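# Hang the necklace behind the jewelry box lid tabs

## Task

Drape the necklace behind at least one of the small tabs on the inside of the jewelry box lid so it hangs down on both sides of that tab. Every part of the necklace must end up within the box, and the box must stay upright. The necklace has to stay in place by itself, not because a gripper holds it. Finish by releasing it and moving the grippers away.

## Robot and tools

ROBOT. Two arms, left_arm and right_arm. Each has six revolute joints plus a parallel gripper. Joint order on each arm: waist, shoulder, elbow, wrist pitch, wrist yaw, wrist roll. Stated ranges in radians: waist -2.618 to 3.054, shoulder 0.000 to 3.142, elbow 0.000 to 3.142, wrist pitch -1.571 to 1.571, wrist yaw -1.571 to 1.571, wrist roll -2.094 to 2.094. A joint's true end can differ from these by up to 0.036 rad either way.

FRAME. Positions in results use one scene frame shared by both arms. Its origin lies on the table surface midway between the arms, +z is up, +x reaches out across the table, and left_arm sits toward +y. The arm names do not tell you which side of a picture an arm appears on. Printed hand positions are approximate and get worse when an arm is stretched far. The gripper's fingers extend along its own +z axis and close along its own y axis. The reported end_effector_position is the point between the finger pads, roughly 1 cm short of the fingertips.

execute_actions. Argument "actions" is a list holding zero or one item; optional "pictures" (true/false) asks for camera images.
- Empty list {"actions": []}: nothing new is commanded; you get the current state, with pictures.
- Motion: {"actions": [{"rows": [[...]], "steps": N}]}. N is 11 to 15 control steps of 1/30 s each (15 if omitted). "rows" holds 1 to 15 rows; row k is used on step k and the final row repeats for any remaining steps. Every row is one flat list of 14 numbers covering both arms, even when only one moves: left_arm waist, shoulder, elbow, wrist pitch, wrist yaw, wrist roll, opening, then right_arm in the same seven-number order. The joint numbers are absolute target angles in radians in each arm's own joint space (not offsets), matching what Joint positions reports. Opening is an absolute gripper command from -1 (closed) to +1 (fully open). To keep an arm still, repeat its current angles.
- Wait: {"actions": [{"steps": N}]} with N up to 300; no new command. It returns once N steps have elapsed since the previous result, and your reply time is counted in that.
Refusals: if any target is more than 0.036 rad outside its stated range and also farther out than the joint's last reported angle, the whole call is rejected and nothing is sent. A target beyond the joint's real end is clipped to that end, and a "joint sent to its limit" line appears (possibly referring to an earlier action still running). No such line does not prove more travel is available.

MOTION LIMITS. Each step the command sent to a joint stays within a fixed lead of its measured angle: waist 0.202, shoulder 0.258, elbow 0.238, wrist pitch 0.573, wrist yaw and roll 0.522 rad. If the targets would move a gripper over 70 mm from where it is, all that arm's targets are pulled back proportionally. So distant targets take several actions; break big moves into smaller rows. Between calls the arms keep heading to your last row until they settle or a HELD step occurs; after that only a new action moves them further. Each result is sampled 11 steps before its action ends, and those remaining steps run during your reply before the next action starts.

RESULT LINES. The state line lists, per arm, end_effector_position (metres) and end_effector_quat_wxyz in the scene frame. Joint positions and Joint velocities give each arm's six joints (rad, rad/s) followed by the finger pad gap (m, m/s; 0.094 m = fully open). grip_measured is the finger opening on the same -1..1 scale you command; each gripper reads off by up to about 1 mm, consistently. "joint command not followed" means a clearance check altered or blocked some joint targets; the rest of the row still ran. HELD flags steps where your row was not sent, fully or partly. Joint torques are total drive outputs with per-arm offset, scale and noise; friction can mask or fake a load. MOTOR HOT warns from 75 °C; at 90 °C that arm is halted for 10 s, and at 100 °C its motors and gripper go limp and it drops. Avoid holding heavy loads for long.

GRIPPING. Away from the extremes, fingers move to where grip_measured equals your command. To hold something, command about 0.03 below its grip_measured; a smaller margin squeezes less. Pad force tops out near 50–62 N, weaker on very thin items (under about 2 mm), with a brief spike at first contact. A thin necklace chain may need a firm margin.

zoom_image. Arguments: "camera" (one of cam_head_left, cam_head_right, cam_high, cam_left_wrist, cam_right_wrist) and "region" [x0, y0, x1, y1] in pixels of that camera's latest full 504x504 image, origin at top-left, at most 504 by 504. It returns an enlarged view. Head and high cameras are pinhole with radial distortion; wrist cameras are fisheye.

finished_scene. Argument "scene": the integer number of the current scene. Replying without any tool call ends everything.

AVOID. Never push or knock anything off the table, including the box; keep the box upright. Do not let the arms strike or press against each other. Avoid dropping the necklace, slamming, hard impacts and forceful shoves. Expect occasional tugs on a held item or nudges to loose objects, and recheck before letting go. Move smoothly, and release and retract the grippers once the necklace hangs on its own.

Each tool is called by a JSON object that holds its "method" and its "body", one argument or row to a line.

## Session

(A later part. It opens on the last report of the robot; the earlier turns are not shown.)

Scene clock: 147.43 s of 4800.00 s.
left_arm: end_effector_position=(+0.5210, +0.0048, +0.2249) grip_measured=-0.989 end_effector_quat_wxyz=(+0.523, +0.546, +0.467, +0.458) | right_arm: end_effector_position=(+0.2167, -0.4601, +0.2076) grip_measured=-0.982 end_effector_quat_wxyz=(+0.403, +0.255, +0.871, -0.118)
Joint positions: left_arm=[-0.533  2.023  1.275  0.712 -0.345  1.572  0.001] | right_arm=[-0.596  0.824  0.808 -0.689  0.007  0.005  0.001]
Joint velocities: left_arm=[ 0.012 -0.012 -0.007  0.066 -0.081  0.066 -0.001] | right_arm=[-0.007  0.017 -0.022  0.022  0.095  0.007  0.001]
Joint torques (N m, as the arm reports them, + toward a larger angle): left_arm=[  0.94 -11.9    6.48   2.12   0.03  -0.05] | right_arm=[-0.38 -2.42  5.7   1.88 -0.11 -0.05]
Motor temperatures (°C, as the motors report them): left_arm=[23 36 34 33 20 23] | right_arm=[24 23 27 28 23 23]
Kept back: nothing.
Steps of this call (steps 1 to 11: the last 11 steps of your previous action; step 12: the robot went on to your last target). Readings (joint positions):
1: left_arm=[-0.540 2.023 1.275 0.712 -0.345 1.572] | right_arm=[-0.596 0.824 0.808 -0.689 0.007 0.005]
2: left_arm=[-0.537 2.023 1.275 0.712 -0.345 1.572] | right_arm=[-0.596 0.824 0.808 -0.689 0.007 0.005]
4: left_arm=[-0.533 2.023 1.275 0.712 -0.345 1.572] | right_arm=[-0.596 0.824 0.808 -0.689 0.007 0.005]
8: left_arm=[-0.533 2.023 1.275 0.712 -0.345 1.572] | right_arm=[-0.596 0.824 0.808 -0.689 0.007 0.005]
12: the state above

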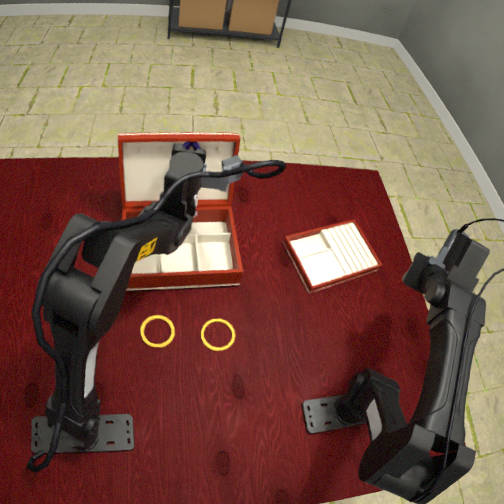

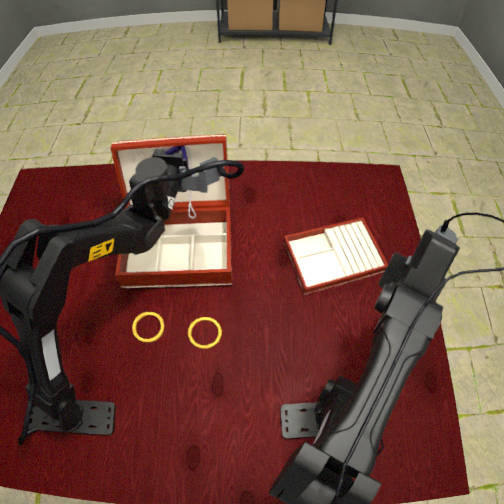

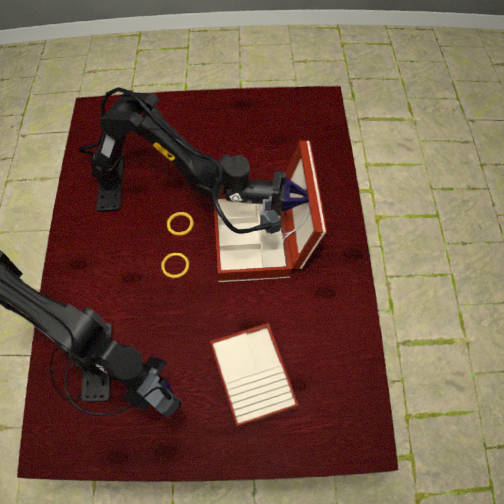

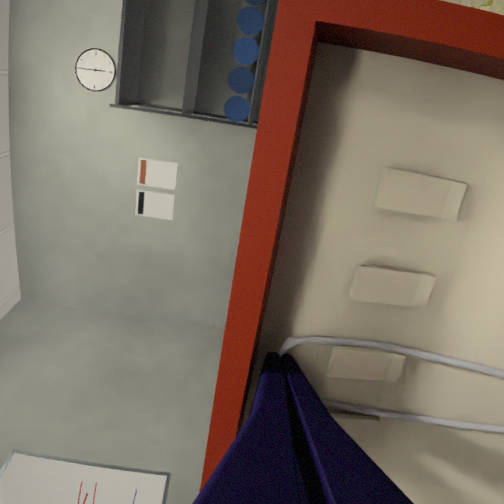

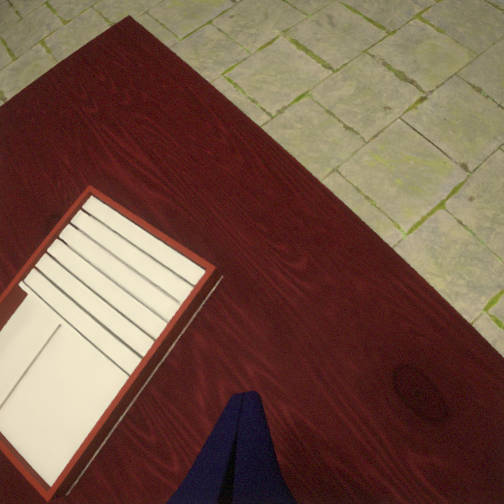

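{"method": "zoom_image", "body": {
  "camera": "cam_left_wrist",
  "region": [250,280,450,480]
}}

Region (250, 280, 450, 480) of cam_left_wrist's 504x504 image, scaled by 2.520, with more detail than that image has.

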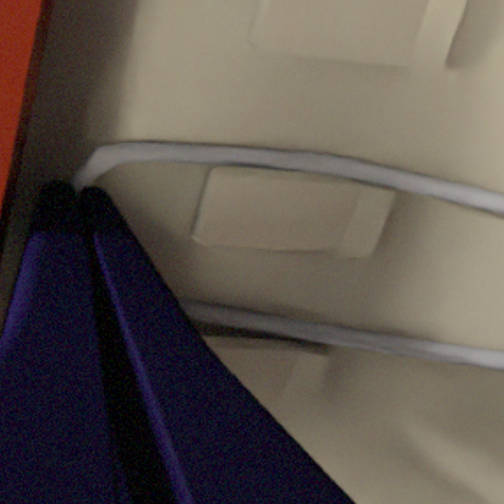

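{"method": "execute_actions", "body": {
  "actions": [
    {"rows":[[-0.508,1.99,1.245,0.712,-0.345,1.57,-1,-0.6,0.8,0.8,-0.7,0,0,-1]],"steps":15}
  ]
}}

{"method": "execute_actions", "body": {
  "actions": [
    {"steps":12}
  ],
  "pictures": true
}}

Scene clock: 148.77 s of 4800.00 s.
left_arm: end_effector_position=(+0.5200, +0.0086, +0.2266) grip_measured=-0.989 end_effector_quat_wxyz=(+0.522, +0.545, +0.468, +0.460) | right_arm: end_effector_position=(+0.2167, -0.4601, +0.2076) grip_measured=-0.982 end_effector_quat_wxyz=(+0.403, +0.255, +0.871, -0.118)
Joint positions: left_arm=[-0.528  2.012  1.266  0.712 -0.345  1.572  0.001] | right_arm=[-0.596  0.824  0.808 -0.689  0.007  0.005  0.001]
Joint velocities: left_arm=[ 0.046 -0.071 -0.042 -0.022 -0.081  0.022 -0.001] | right_arm=[-0.012  0.017 -0.022 -0.066 -0.007 -0.081  0.001]
Joint torques (N m, as the arm reports them, + toward a larger angle): left_arm=[  1.33 -11.57   7.13   2.13   0.03  -0.04] | right_arm=[-0.4  -2.38  5.44  1.89 -0.09 -0.08]
Motor temperatures (°C, as the motors report them): left_arm=[23 37 34 33 20 23] | right_arm=[24 23 27 28 23 23]
Steps of this call (steps 1 to 30: the robot went on to your last target; steps 31 to 36: nothing new was sent; steps 37 to 40: the first 4 steps of this action). Readings (joint positions):
37: left_arm=[-0.532 2.022 1.274 0.712 -0.345 1.572] | right_arm=[-0.596 0.824 0.808 -0.689 0.007 0.005]
38: left_arm=[-0.531 2.019 1.271 0.712 -0.345 1.572] | right_arm=[-0.596 0.824 0.808 -0.689 0.007 0.005]
40: the state above

Scene clock: 149.17 s of 4800.00 s.
left_arm: end_effector_position=(+0.5204, +0.0108, +0.2275) grip_measured=-0.989 end_effector_quat_wxyz=(+0.522, +0.544, +0.469, +0.461) | right_arm: end_effector_position=(+0.2167, -0.4601, +0.2076) grip_measured=-0.982 end_effector_quat_wxyz=(+0.403, +0.255, +0.871, -0.118)
Joint positions: left_arm=[-0.524  2.01   1.264  0.712 -0.344  1.572  0.001] | right_arm=[-0.596  0.824  0.808 -0.689  0.007  0.005  0.001]
Joint velocities: left_arm=[ 0.017 -0.017 -0.007 -0.066  0.022 -0.037 -0.   ] | right_arm=[ 0.017 -0.017 -0.017  0.007  0.007 -0.154  0.   ]
Joint torques (N m, as the arm reports them, + toward a larger angle): left_arm=[  1.22 -11.68   6.98   2.14   0.03  -0.05] | right_arm=[-0.26 -2.33  5.48  1.89 -0.09 -0.07]
Motor temperatures (°C, as the motors report them): left_arm=[23 37 34 33 20 23] | right_arm=[24 23 27 28 23 23]
Kept back: nothing.
Steps of this call (steps 1 to 11: the last 11 steps of your previous action; step 12: the robot went on to your last target). Readings (joint positions):
1: left_arm=[-0.527 2.011 1.265 0.712 -0.345 1.572] | right_arm=[-0.596 0.824 0.808 -0.689 0.007 0.005]
2: left_arm=[-0.525 2.010 1.264 0.712 -0.344 1.572] | right_arm=[-0.596 0.824 0.808 -0.689 0.007 0.005]
4: left_arm=[-0.524 2.010 1.264 0.712 -0.344 1.572] | right_arm=[-0.596 0.824 0.808 -0.689 0.007 0.005]
8: left_arm=[-0.524 2.010 1.264 0.712 -0.344 1.572] | right_arm=[-0.596 0.824 0.808 -0.689 0.007 0.005]
12: the state above

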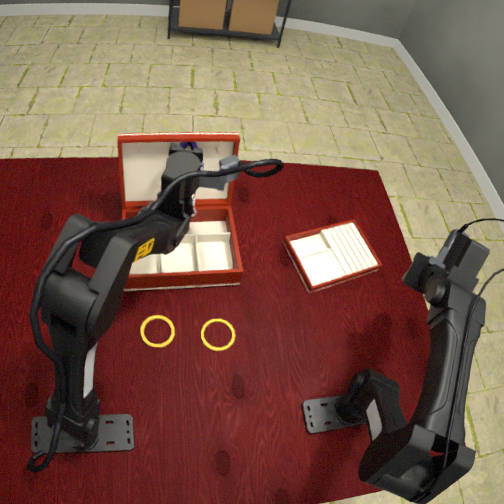

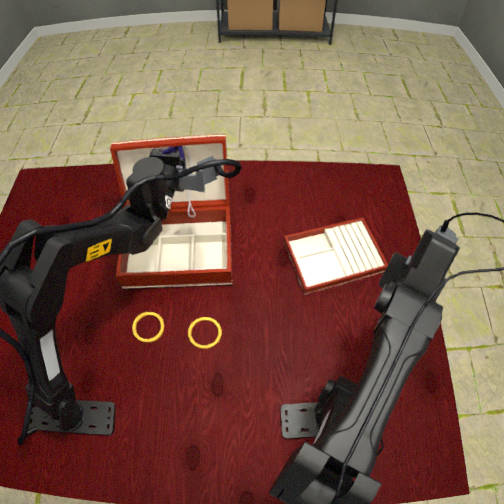

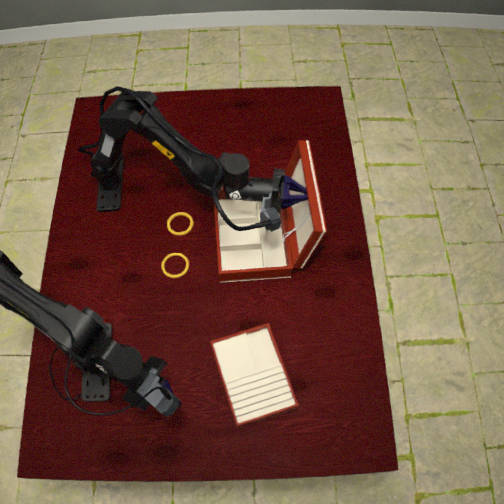

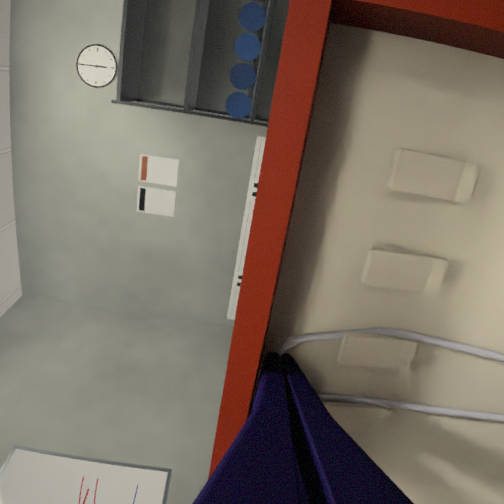

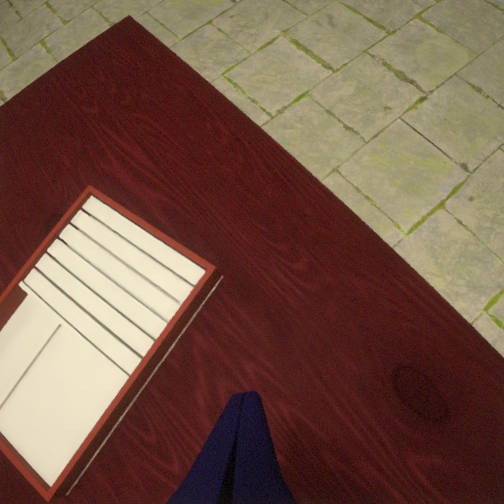

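{"method": "execute_actions", "body": {
  "actions": [
    {"rows":[[-0.488,2.02,1.245,0.712,-0.345,1.57,-1,-0.6,0.8,0.8,-0.7,0,0,-1]],"steps":15}
  ]
}}

{"method": "execute_actions", "body": {
  "actions": [
    {"steps":12}
  ],
  "pictures": true
}}

Scene clock: 149.70 s of 4800.00 s.
left_arm: end_effector_position=(+0.5227, +0.0166, +0.2275) grip_measured=-0.989 end_effector_quat_wxyz=(+0.519, +0.542, +0.471, +0.463) | right_arm: end_effector_position=(+0.2167, -0.4601, +0.2076) grip_measured=-0.982 end_effector_quat_wxyz=(+0.403, +0.255, +0.871, -0.118)
Joint positions: left_arm=[-0.513  2.01   1.264  0.712 -0.342  1.572  0.001] | right_arm=[-0.596  0.824  0.808 -0.689  0.007  0.005  0.001]
Joint velocities: left_arm=[ 0.1   -0.007 -0.012 -0.037  0.022  0.037 -0.   ] | right_arm=[-0.007 -0.017  0.007 -0.007 -0.007  0.037 -0.   ]
Joint torques (N m, as the arm reports them, + toward a larger angle): left_arm=[ 1.51 -9.35  6.99  2.16 -0.02 -0.05] | right_arm=[-0.53 -2.29  5.62  1.89 -0.1  -0.07]
Motor temperatures (°C, as the motors report them): left_arm=[23 37 33 33 20 23] | right_arm=[24 23 27 28 23 23]
Steps of this call (steps 1 to 12: the robot went on to your last target; steps 13 to 16: the first 4 steps of this action). Readings (joint positions):
13: left_arm=[-0.523 2.010 1.264 0.712 -0.344 1.572] | right_arm=[-0.596 0.824 0.808 -0.689 0.007 0.005]
14: left_arm=[-0.520 2.010 1.264 0.712 -0.342 1.572] | right_arm=[-0.596 0.824 0.808 -0.689 0.007 0.005]
16: the state above

Scene clock: 150.10 s of 4800.00 s.
left_arm: end_effector_position=(+0.5251, +0.0228, +0.2275) grip_measured=-0.989 end_effector_quat_wxyz=(+0.517, +0.539, +0.474, +0.466) | right_arm: end_effector_position=(+0.2167, -0.4601, +0.2076) grip_measured=-0.982 end_effector_quat_wxyz=(+0.403, +0.255, +0.871, -0.118)
Joint positions: left_arm=[-0.502  2.01   1.264  0.712 -0.342  1.572  0.001] | right_arm=[-0.596  0.824  0.808 -0.689  0.007  0.005  0.001]
Joint velocities: left_arm=[-0.002 -0.007  0.007  0.007  0.007 -0.037  0.   ] | right_arm=[ 0.002  0.017 -0.017  0.022 -0.051  0.037 -0.001]
Joint torques (N m, as the arm reports them, + toward a larger angle): left_arm=[ 1.08 -9.42  7.    2.13 -0.01 -0.05] | right_arm=[-0.37 -2.21  5.73  1.89 -0.08 -0.01]
Motor temperatures (°C, as the motors report them): left_arm=[23 38 33 33 20 23] | right_arm=[24 23 27 28 23 23]
Kept back: nothing.
Steps of this call (steps 1 to 11: the last 11 steps of your previous action; step 12: the robot went on to your last target). Readings (joint positions):
1: left_arm=[-0.509 2.010 1.264 0.712 -0.342 1.572] | right_arm=[-0.596 0.824 0.808 -0.689 0.007 0.005]
2: left_arm=[-0.506 2.010 1.264 0.712 -0.342 1.572] | right_arm=[-0.596 0.824 0.808 -0.689 0.007 0.005]
4: left_arm=[-0.503 2.010 1.264 0.712 -0.342 1.572] | right_arm=[-0.596 0.824 0.808 -0.689 0.007 0.005]
8: left_arm=[-0.502 2.010 1.264 0.712 -0.342 1.572] | right_arm=[-0.596 0.824 0.808 -0.689 0.007 0.005]
12: the state above

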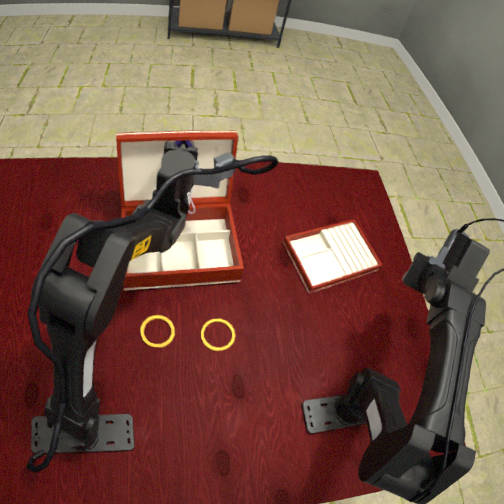

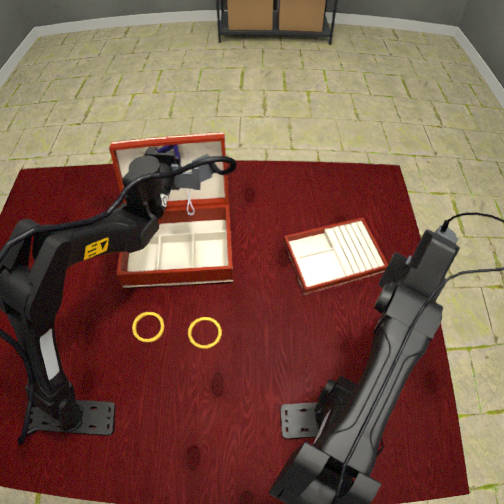

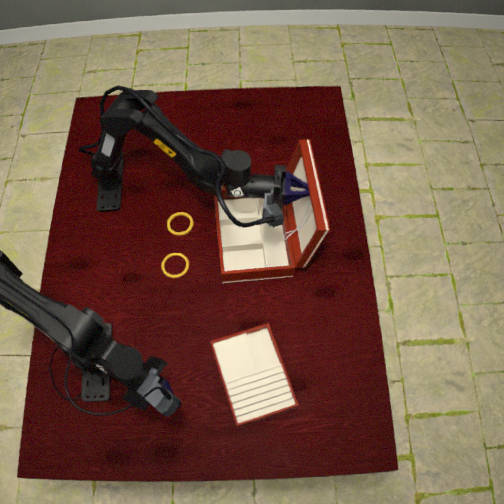

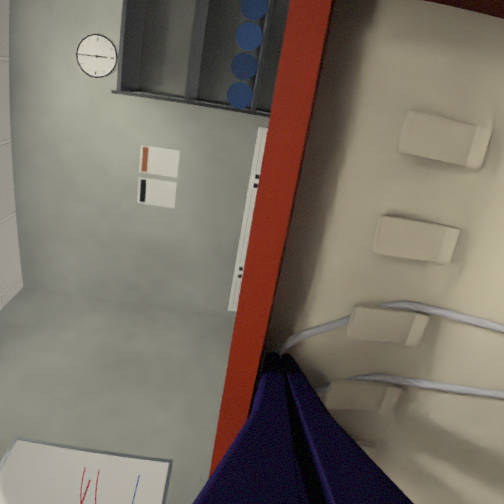

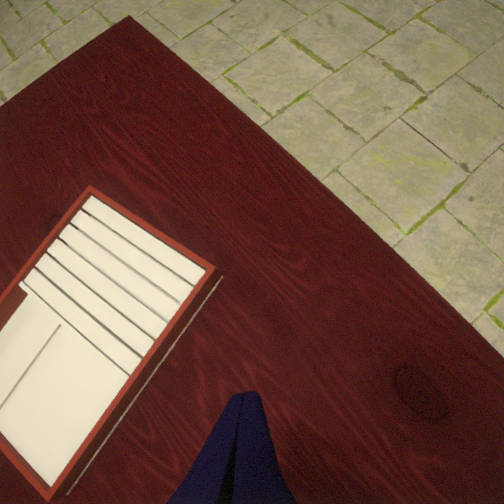

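Near strand now passes behind the tab (and the far one behind the next). Zoom to confirm.

{"method": "zoom_image", "body": {
  "camera": "cam_left_wrist",
  "region": [250,270,470,450]
}}

Region (250, 270, 470, 450) of cam_left_wrist's 504x504 image, scaled by 2.291, with more detail than that image has; it fills the top 412 rows of this view, and the rest is white.

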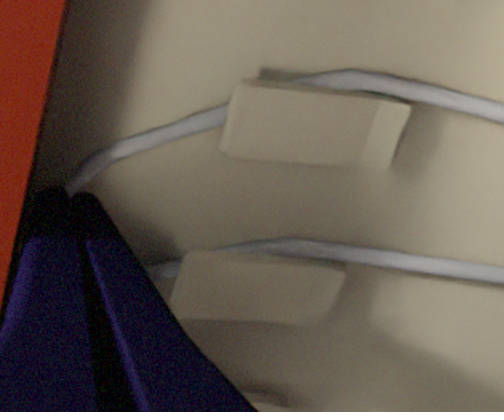

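{"method": "execute_actions", "body": {
  "actions": [
    {"rows":[[-0.502,2.01,1.264,0.712,-0.345,1.57,-0.8,-0.6,0.8,0.8,-0.7,0,0,-1]],"steps":15}
  ]
}}

{"method": "execute_actions", "body": {
  "actions": [
    {"rows":[[-0.51,2.0,1.22,0.712,-0.345,1.57,-0.8,-0.6,0.8,0.8,-0.7,0,0,-1],[-0.51,1.99,1.2,0.712,-0.345,1.57,-0.8,-0.6,0.8,0.8,-0.7,0,0,-1],[-0.51,1.98,1.19,0.712,-0.345,1.57,-0.8,-0.6,0.8,0.8,-0.7,0,0,-1],[-0.51,1.97,1.18,0.712,-0.345,1.57,-0.8,-0.6,0.8,0.8,-0.7,0,0,-1],[-0.51,1.96,1.165,0.712,-0.345,1.57,-0.8,-0.6,0.8,0.8,-0.7,0,0,-1],[-0.51,1.95,1.15,0.712,-0.345,1.57,-0.8,-0.6,0.8,0.8,-0.7,0,0,-1],[-0.51,1.94,1.14,0.712,-0.345,1.57,-0.8,-0.6,0.8,0.8,-0.7,0,0,-1]],"steps":15}
  ]
}}

{"method": "execute_actions", "body": {
  "actions": [
    {"steps":15}
  ],
  "pictures": true
}}

Scene clock: 151.63 s of 4800.00 s.
left_arm: end_effector_position=(+0.5251, +0.0227, +0.2246) grip_measured=-0.803 end_effector_quat_wxyz=(+0.513, +0.542, +0.476, +0.465) | right_arm: end_effector_position=(+0.2167, -0.4601, +0.2076) grip_measured=-0.982 end_effector_quat_wxyz=(+0.403, +0.255, +0.871, -0.118)
Joint positions: left_arm=[-0.502  2.011  1.264  0.703 -0.342  1.572  0.009] | right_arm=[-0.596  0.824  0.808 -0.689  0.007  0.005  0.001]
Joint velocities: left_arm=[-0.002  0.002  0.012  0.051  0.022 -0.081  0.003] | right_arm=[-0.022  0.012  0.007 -0.007  0.037 -0.007 -0.   ]
Joint torques (N m, as the arm reports them, + toward a larger angle): left_arm=[  0.11 -10.34   8.63   2.24  -0.02  -0.04] | right_arm=[-0.35 -2.27  5.68  1.89 -0.08 -0.05]
Motor temperatures (°C, as the motors report them): left_arm=[23 38 33 33 20 23] | right_arm=[24 23 27 28 23 23]
Steps of this call (steps 1 to 30: the robot went on to your last target; steps 31 to 42: nothing new was sent; steps 43 to 46: the first 4 steps of this action). Readings (joint positions):
43: left_arm=[-0.502 2.010 1.264 0.707 -0.342 1.571] | right_arm=[-0.596 0.824 0.808 -0.689 0.007 0.005]
44: left_arm=[-0.502 2.011 1.264 0.704 -0.342 1.572] | right_arm=[-0.596 0.824 0.808 -0.689 0.007 0.005]
46: the state above

Scene clock: 152.13 s of 4800.00 s.
left_arm: end_effector_position=(+0.5199, +0.0252, +0.2216) grip_measured=-0.802 end_effector_quat_wxyz=(+0.514, +0.542, +0.475, +0.465) | right_arm: end_effector_position=(+0.2167, -0.4601, +0.2076) grip_measured=-0.982 end_effector_quat_wxyz=(+0.403, +0.255, +0.871, -0.118)
Joint positions: left_arm=[-0.502  1.998  1.229  0.727 -0.341  1.572  0.009] | right_arm=[-0.596  0.824  0.808 -0.689  0.007  0.005  0.001]
Joint velocities: left_arm=[ 0.002 -0.232 -0.315  0.051 -0.081  0.022  0.   ] | right_arm=[-0.007 -0.017 -0.002 -0.037  0.007  0.007  0.001]
Joint torques (N m, as the arm reports them, + toward a larger angle): left_arm=[ -0.54 -11.01   6.1    1.87  -0.01  -0.06] | right_arm=[-0.37 -2.36  5.63  1.93 -0.1  -0.06]
Motor temperatures (°C, as the motors report them): left_arm=[23 38 33 33 20 23] | right_arm=[24 23 27 28 23 23]
Steps of this call (steps 1 to 11: the last 11 steps of your previous action; steps 12 to 15: the first 4 steps of this action). Readings (joint positions):
12: left_arm=[-0.502 2.011 1.261 0.705 -0.342 1.572] | right_arm=[-0.596 0.824 0.808 -0.689 0.007 0.005]
13: left_arm=[-0.502 2.009 1.253 0.711 -0.342 1.572] | right_arm=[-0.596 0.824 0.808 -0.689 0.007 0.005]
15: the state above

Scene clock: 152.63 s of 4800.00 s.
left_arm: end_effector_position=(+0.5073, +0.0314, +0.2126) grip_measured=-0.802 end_effector_quat_wxyz=(+0.505, +0.551, +0.479, +0.461) | right_arm: end_effector_position=(+0.2167, -0.4601, +0.2076) grip_measured=-0.982 end_effector_quat_wxyz=(+0.403, +0.255, +0.871, -0.118)
Joint positions: left_arm=[-0.502  1.958  1.159  0.728 -0.341  1.572  0.009] | right_arm=[-0.596  0.824  0.808 -0.689  0.007  0.005  0.001]
Joint velocities: left_arm=[-0.017 -0.007 -0.002  0.037  0.007  0.037  0.   ] | right_arm=[-0.002  0.002  0.012 -0.037 -0.007  0.007 -0.001]
Joint torques (N m, as the arm reports them, + toward a larger angle): left_arm=[ -0.49 -10.91   6.79   1.97  -0.03  -0.05] | right_arm=[-0.05 -2.34  5.62  1.92 -0.11 -0.04]
Motor temperatures (°C, as the motors report them): left_arm=[23 38 33 33 20 23] | right_arm=[24 23 27 28 23 23]
Kept back: nothing.
Steps of this call (steps 1 to 11: the last 11 steps of your previous action; steps 12 to 15: the robot went on to your last target). Readings (joint positions):
1: left_arm=[-0.502 1.990 1.217 0.729 -0.341 1.572] | right_arm=[-0.596 0.824 0.808 -0.689 0.007 0.005]
2: left_arm=[-0.502 1.980 1.203 0.731 -0.341 1.572] | right_arm=[-0.596 0.824 0.808 -0.689 0.007 0.005]
4: left_arm=[-0.502 1.963 1.176 0.731 -0.341 1.572] | right_arm=[-0.596 0.824 0.808 -0.689 0.007 0.005]
8: left_arm=[-0.502 1.958 1.160 0.729 -0.341 1.572] | right_arm=[-0.596 0.824 0.808 -0.689 0.007 0.005]
15: the state above

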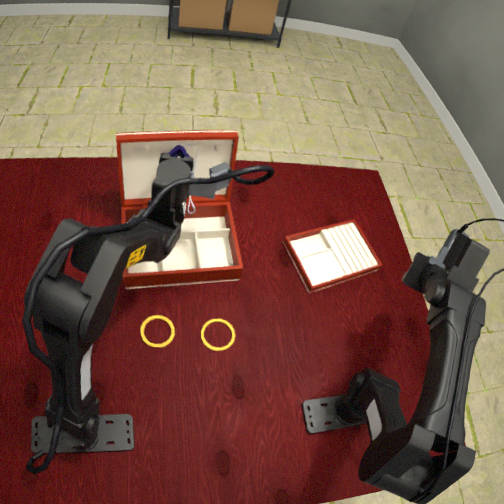

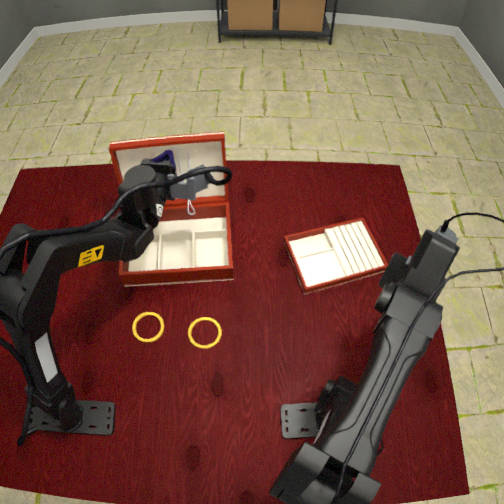

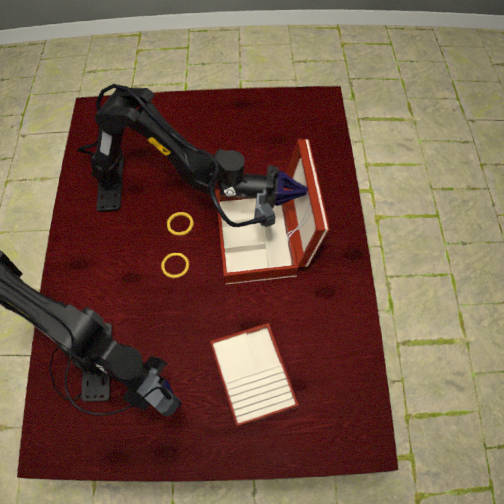

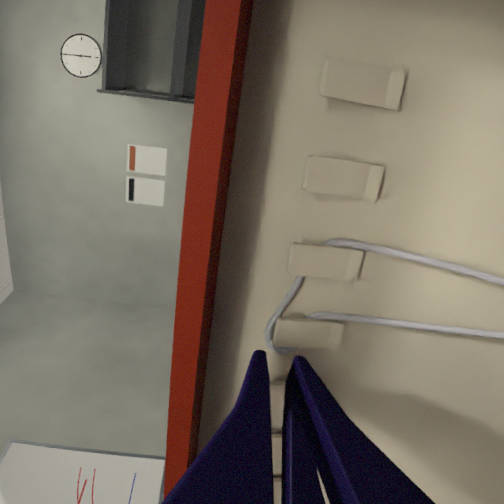

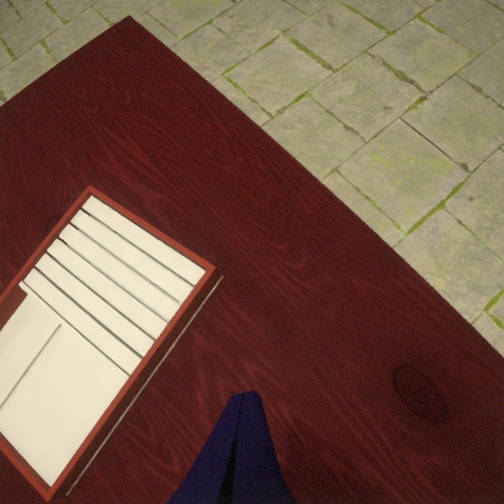

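{"method": "execute_actions", "body": {
  "actions": [
    {"rows":[[-0.5,1.92,1.12,0.72,-0.345,1.57,-0.8,-0.6,0.8,0.8,-0.7,0,0,-1],[-0.5,1.88,1.09,0.72,-0.345,1.57,-0.8,-0.6,0.8,0.8,-0.7,0,0,-1],[-0.5,1.84,1.06,0.7,-0.345,1.57,-0.8,-0.6,0.8,0.8,-0.7,0,0,-1],[-0.5,1.78,1.04,0.66,-0.345,1.57,-0.8,-0.6,0.8,0.8,-0.7,0,0,-1],[-0.5,1.7,1.02,0.6,-0.345,1.57,-0.8,-0.6,0.8,0.8,-0.7,0,0,-1],[-0.5,1.6,1.0,0.5,-0.345,1.57,-0.8,-0.6,0.8,0.8,-0.7,0,0,-1],[-0.5,1.45,0.98,0.36,-0.345,1.57,-0.8,-0.6,0.8,0.8,-0.7,0,0,-1],[-0.5,1.3,0.96,0.2,-0.345,1.57,-0.8,-0.6,0.8,0.8,-0.7,0,0,-1]],"steps":15}
  ]
}}

{"method": "execute_actions", "body": {
  "actions": [
    {"rows":[[-0.3,0.9,0.85,-0.2,0,1.57,-0.8,-0.6,0.8,0.8,-0.7,0,0,-1]],"steps":15}
  ]
}}

{"method": "execute_actions", "body": {
  "actions": [
    {"steps":25}
  ],
  "pictures": true
}}

{"method": "zoom_image", "body": {
  "camera": "cam_head_left",
  "region": [110,125,250,295]
}}

Scene clock: 154.00 s of 4800.00 s.
left_arm: end_effector_position=(+0.4933, +0.0383, +0.2133) grip_measured=-0.802 end_effector_quat_wxyz=(+0.498, +0.557, +0.481, +0.458) | right_arm: end_effector_position=(+0.2167, -0.4601, +0.2076) grip_measured=-0.982 end_effector_quat_wxyz=(+0.403, +0.255, +0.871, -0.118)
Joint positions: left_arm=[-0.502  1.898  1.097  0.712 -0.341  1.572  0.009] | right_arm=[-0.596  0.824  0.808 -0.689  0.007  0.005  0.001]
Joint velocities: left_arm=[-0.022 -0.999 -0.872 -0.593 -0.066 -0.051 -0.   ] | right_arm=[ 0.007 -0.007 -0.012 -0.022 -0.022 -0.007  0.   ]
Joint torques (N m, as the arm reports them, + toward a larger angle): left_arm=[  0.22 -13.49   7.99   2.46  -0.04  -0.05] | right_arm=[-0.43 -2.19  5.65  1.88 -0.12 -0.05]
Motor temperatures (°C, as the motors report them): left_arm=[23 39 33 33 20 23] | right_arm=[24 23 27 28 23 23]
Steps of this call (steps 1 to 15: the robot went on to your last target; steps 16 to 37: nothing new was sent; steps 38 to 41: the first 4 steps of this action). Readings (joint positions):
38: left_arm=[-0.502 1.956 1.157 0.728 -0.341 1.572] | right_arm=[-0.596 0.824 0.808 -0.689 0.007 0.005]
39: left_arm=[-0.502 1.947 1.146 0.728 -0.341 1.572] | right_arm=[-0.596 0.824 0.808 -0.689 0.007 0.005]
41: the state above

Scene clock: 154.50 s of 4800.00 s.
left_arm: end_effector_position=(+0.3475, +0.1402, +0.3403) grip_measured=-0.802 end_effector_quat_wxyz=(+0.502, +0.564, +0.481, +0.445) | right_arm: end_effector_position=(+0.2167, -0.4601, +0.2076) grip_measured=-0.982 end_effector_quat_wxyz=(+0.403, +0.255, +0.871, -0.118)
Joint positions: left_arm=[-0.356  1.065  0.887  0.077 -0.171  1.573  0.009] | right_arm=[-0.596  0.824  0.808 -0.689  0.007  0.005  0.001]
Joint velocities: left_arm=[ 1.223 -1.995 -0.779 -2.161  0.842 -0.007  0.   ] | right_arm=[-0.007 -0.012 -0.012 -0.037 -0.051  0.066 -0.   ]
Joint torques (N m, as the arm reports them, + toward a larger angle): left_arm=[-1.43 -5.91 10.34  2.68  0.46 -0.09] | right_arm=[-0.26 -2.3   5.62  1.87 -0.07 -0.05]
Motor temperatures (°C, as the motors report them): left_arm=[23 39 33 33 20 23] | right_arm=[24 23 27 28 23 23]
Steps of this call (steps 1 to 11: the last 11 steps of your previous action; steps 12 to 15: the first 4 steps of this action). Readings (joint positions):
12: left_arm=[-0.484 1.238 0.973 0.300 -0.297 1.573] | right_arm=[-0.596 0.824 0.808 -0.689 0.007 0.005]
13: left_arm=[-0.448 1.193 0.947 0.227 -0.244 1.573] | right_arm=[-0.596 0.824 0.808 -0.689 0.007 0.005]
15: the state above

Scene clock: 155.33 s of 4800.00 s.
left_arm: end_effector_position=(+0.3020, +0.1457, +0.3247) grip_measured=-0.802 end_effector_quat_wxyz=(+0.495, +0.613, +0.477, +0.390) | right_arm: end_effector_position=(+0.2167, -0.4601, +0.2076) grip_measured=-0.982 end_effector_quat_wxyz=(+0.403, +0.255, +0.871, -0.118)
Joint positions: left_arm=[-0.299  0.892  0.86  -0.175 -0.013  1.573  0.009] | right_arm=[-0.596  0.824  0.808 -0.689  0.007  0.005  0.001]
Joint velocities: left_arm=[-0.002 -0.007 -0.007  0.007 -0.037  0.022 -0.   ] | right_arm=[-0.007  0.007 -0.002  0.007  0.007 -0.051  0.002]
Joint torques (N m, as the arm reports them, + toward a larger angle): left_arm=[-0.01 -0.56  8.48  1.97  0.17 -0.05] | right_arm=[-0.31 -2.37  5.6   1.86 -0.1  -0.06]
Motor temperatures (°C, as the motors report them): left_arm=[23 38 33 33 20 23] | right_arm=[24 23 27 28 23 23]
Kept back: nothing.
Steps of this call (steps 1 to 11: the last 11 steps of your previous action; steps 12 to 25: the robot went on to your last target). Readings (joint positions):
1: left_arm=[-0.322 1.001 0.867 0.011 -0.146 1.573] | right_arm=[-0.596 0.824 0.808 -0.689 0.007 0.005]
2: left_arm=[-0.304 0.951 0.860 -0.036 -0.126 1.573] | right_arm=[-0.596 0.824 0.808 -0.689 0.007 0.005]
4: left_arm=[-0.299 0.900 0.860 -0.074 -0.087 1.573] | right_arm=[-0.596 0.824 0.808 -0.689 0.007 0.005]
8: left_arm=[-0.299 0.892 0.860 -0.131 -0.041 1.573] | right_arm=[-0.596 0.824 0.808 -0.689 0.007 0.005]
25: the state above

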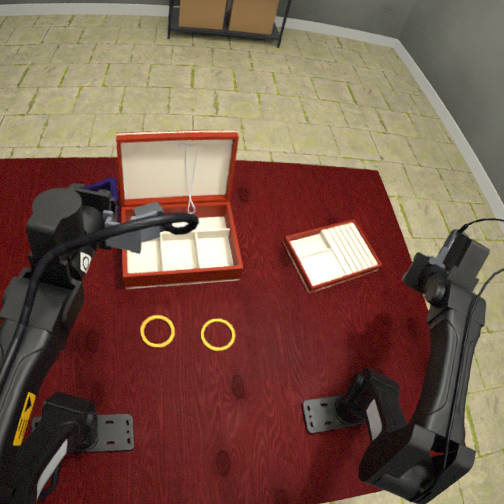

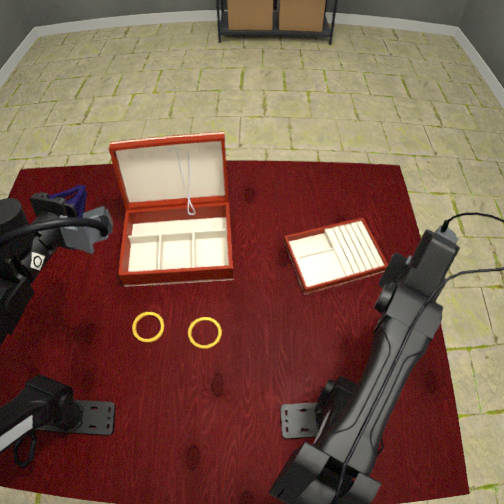

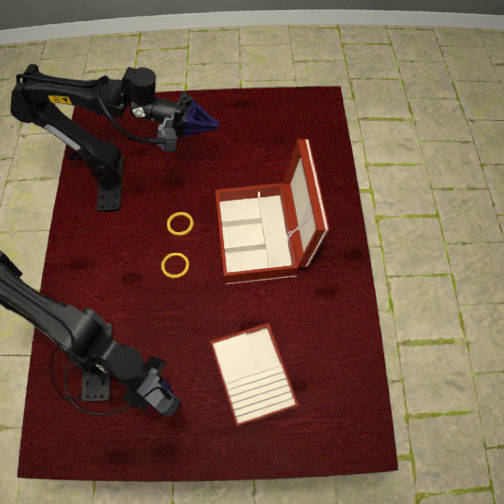

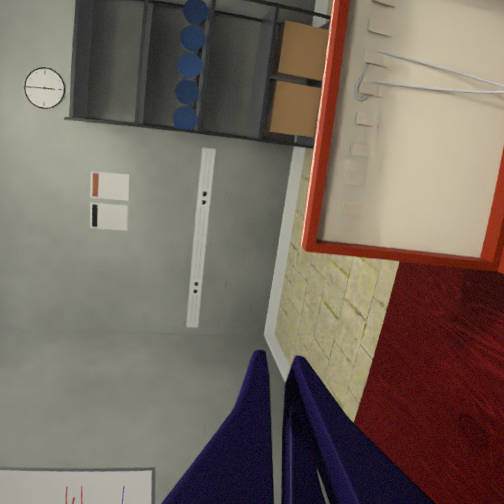

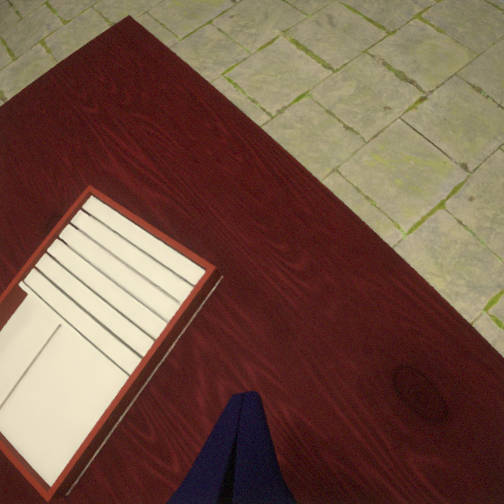

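Region (110, 125, 250, 295) of cam_head_left's 504x504 image, scaled by 2.965, with more detail than that image has; it fills the left 415 columns of this view, and the rest is white.

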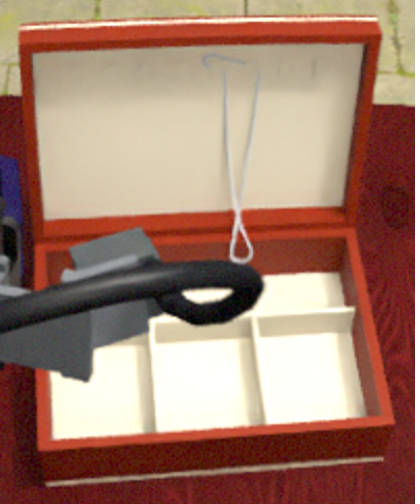

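{"method": "finished_scene", "body": {
  "scene": 2
}}

The scene is finished: the task was done.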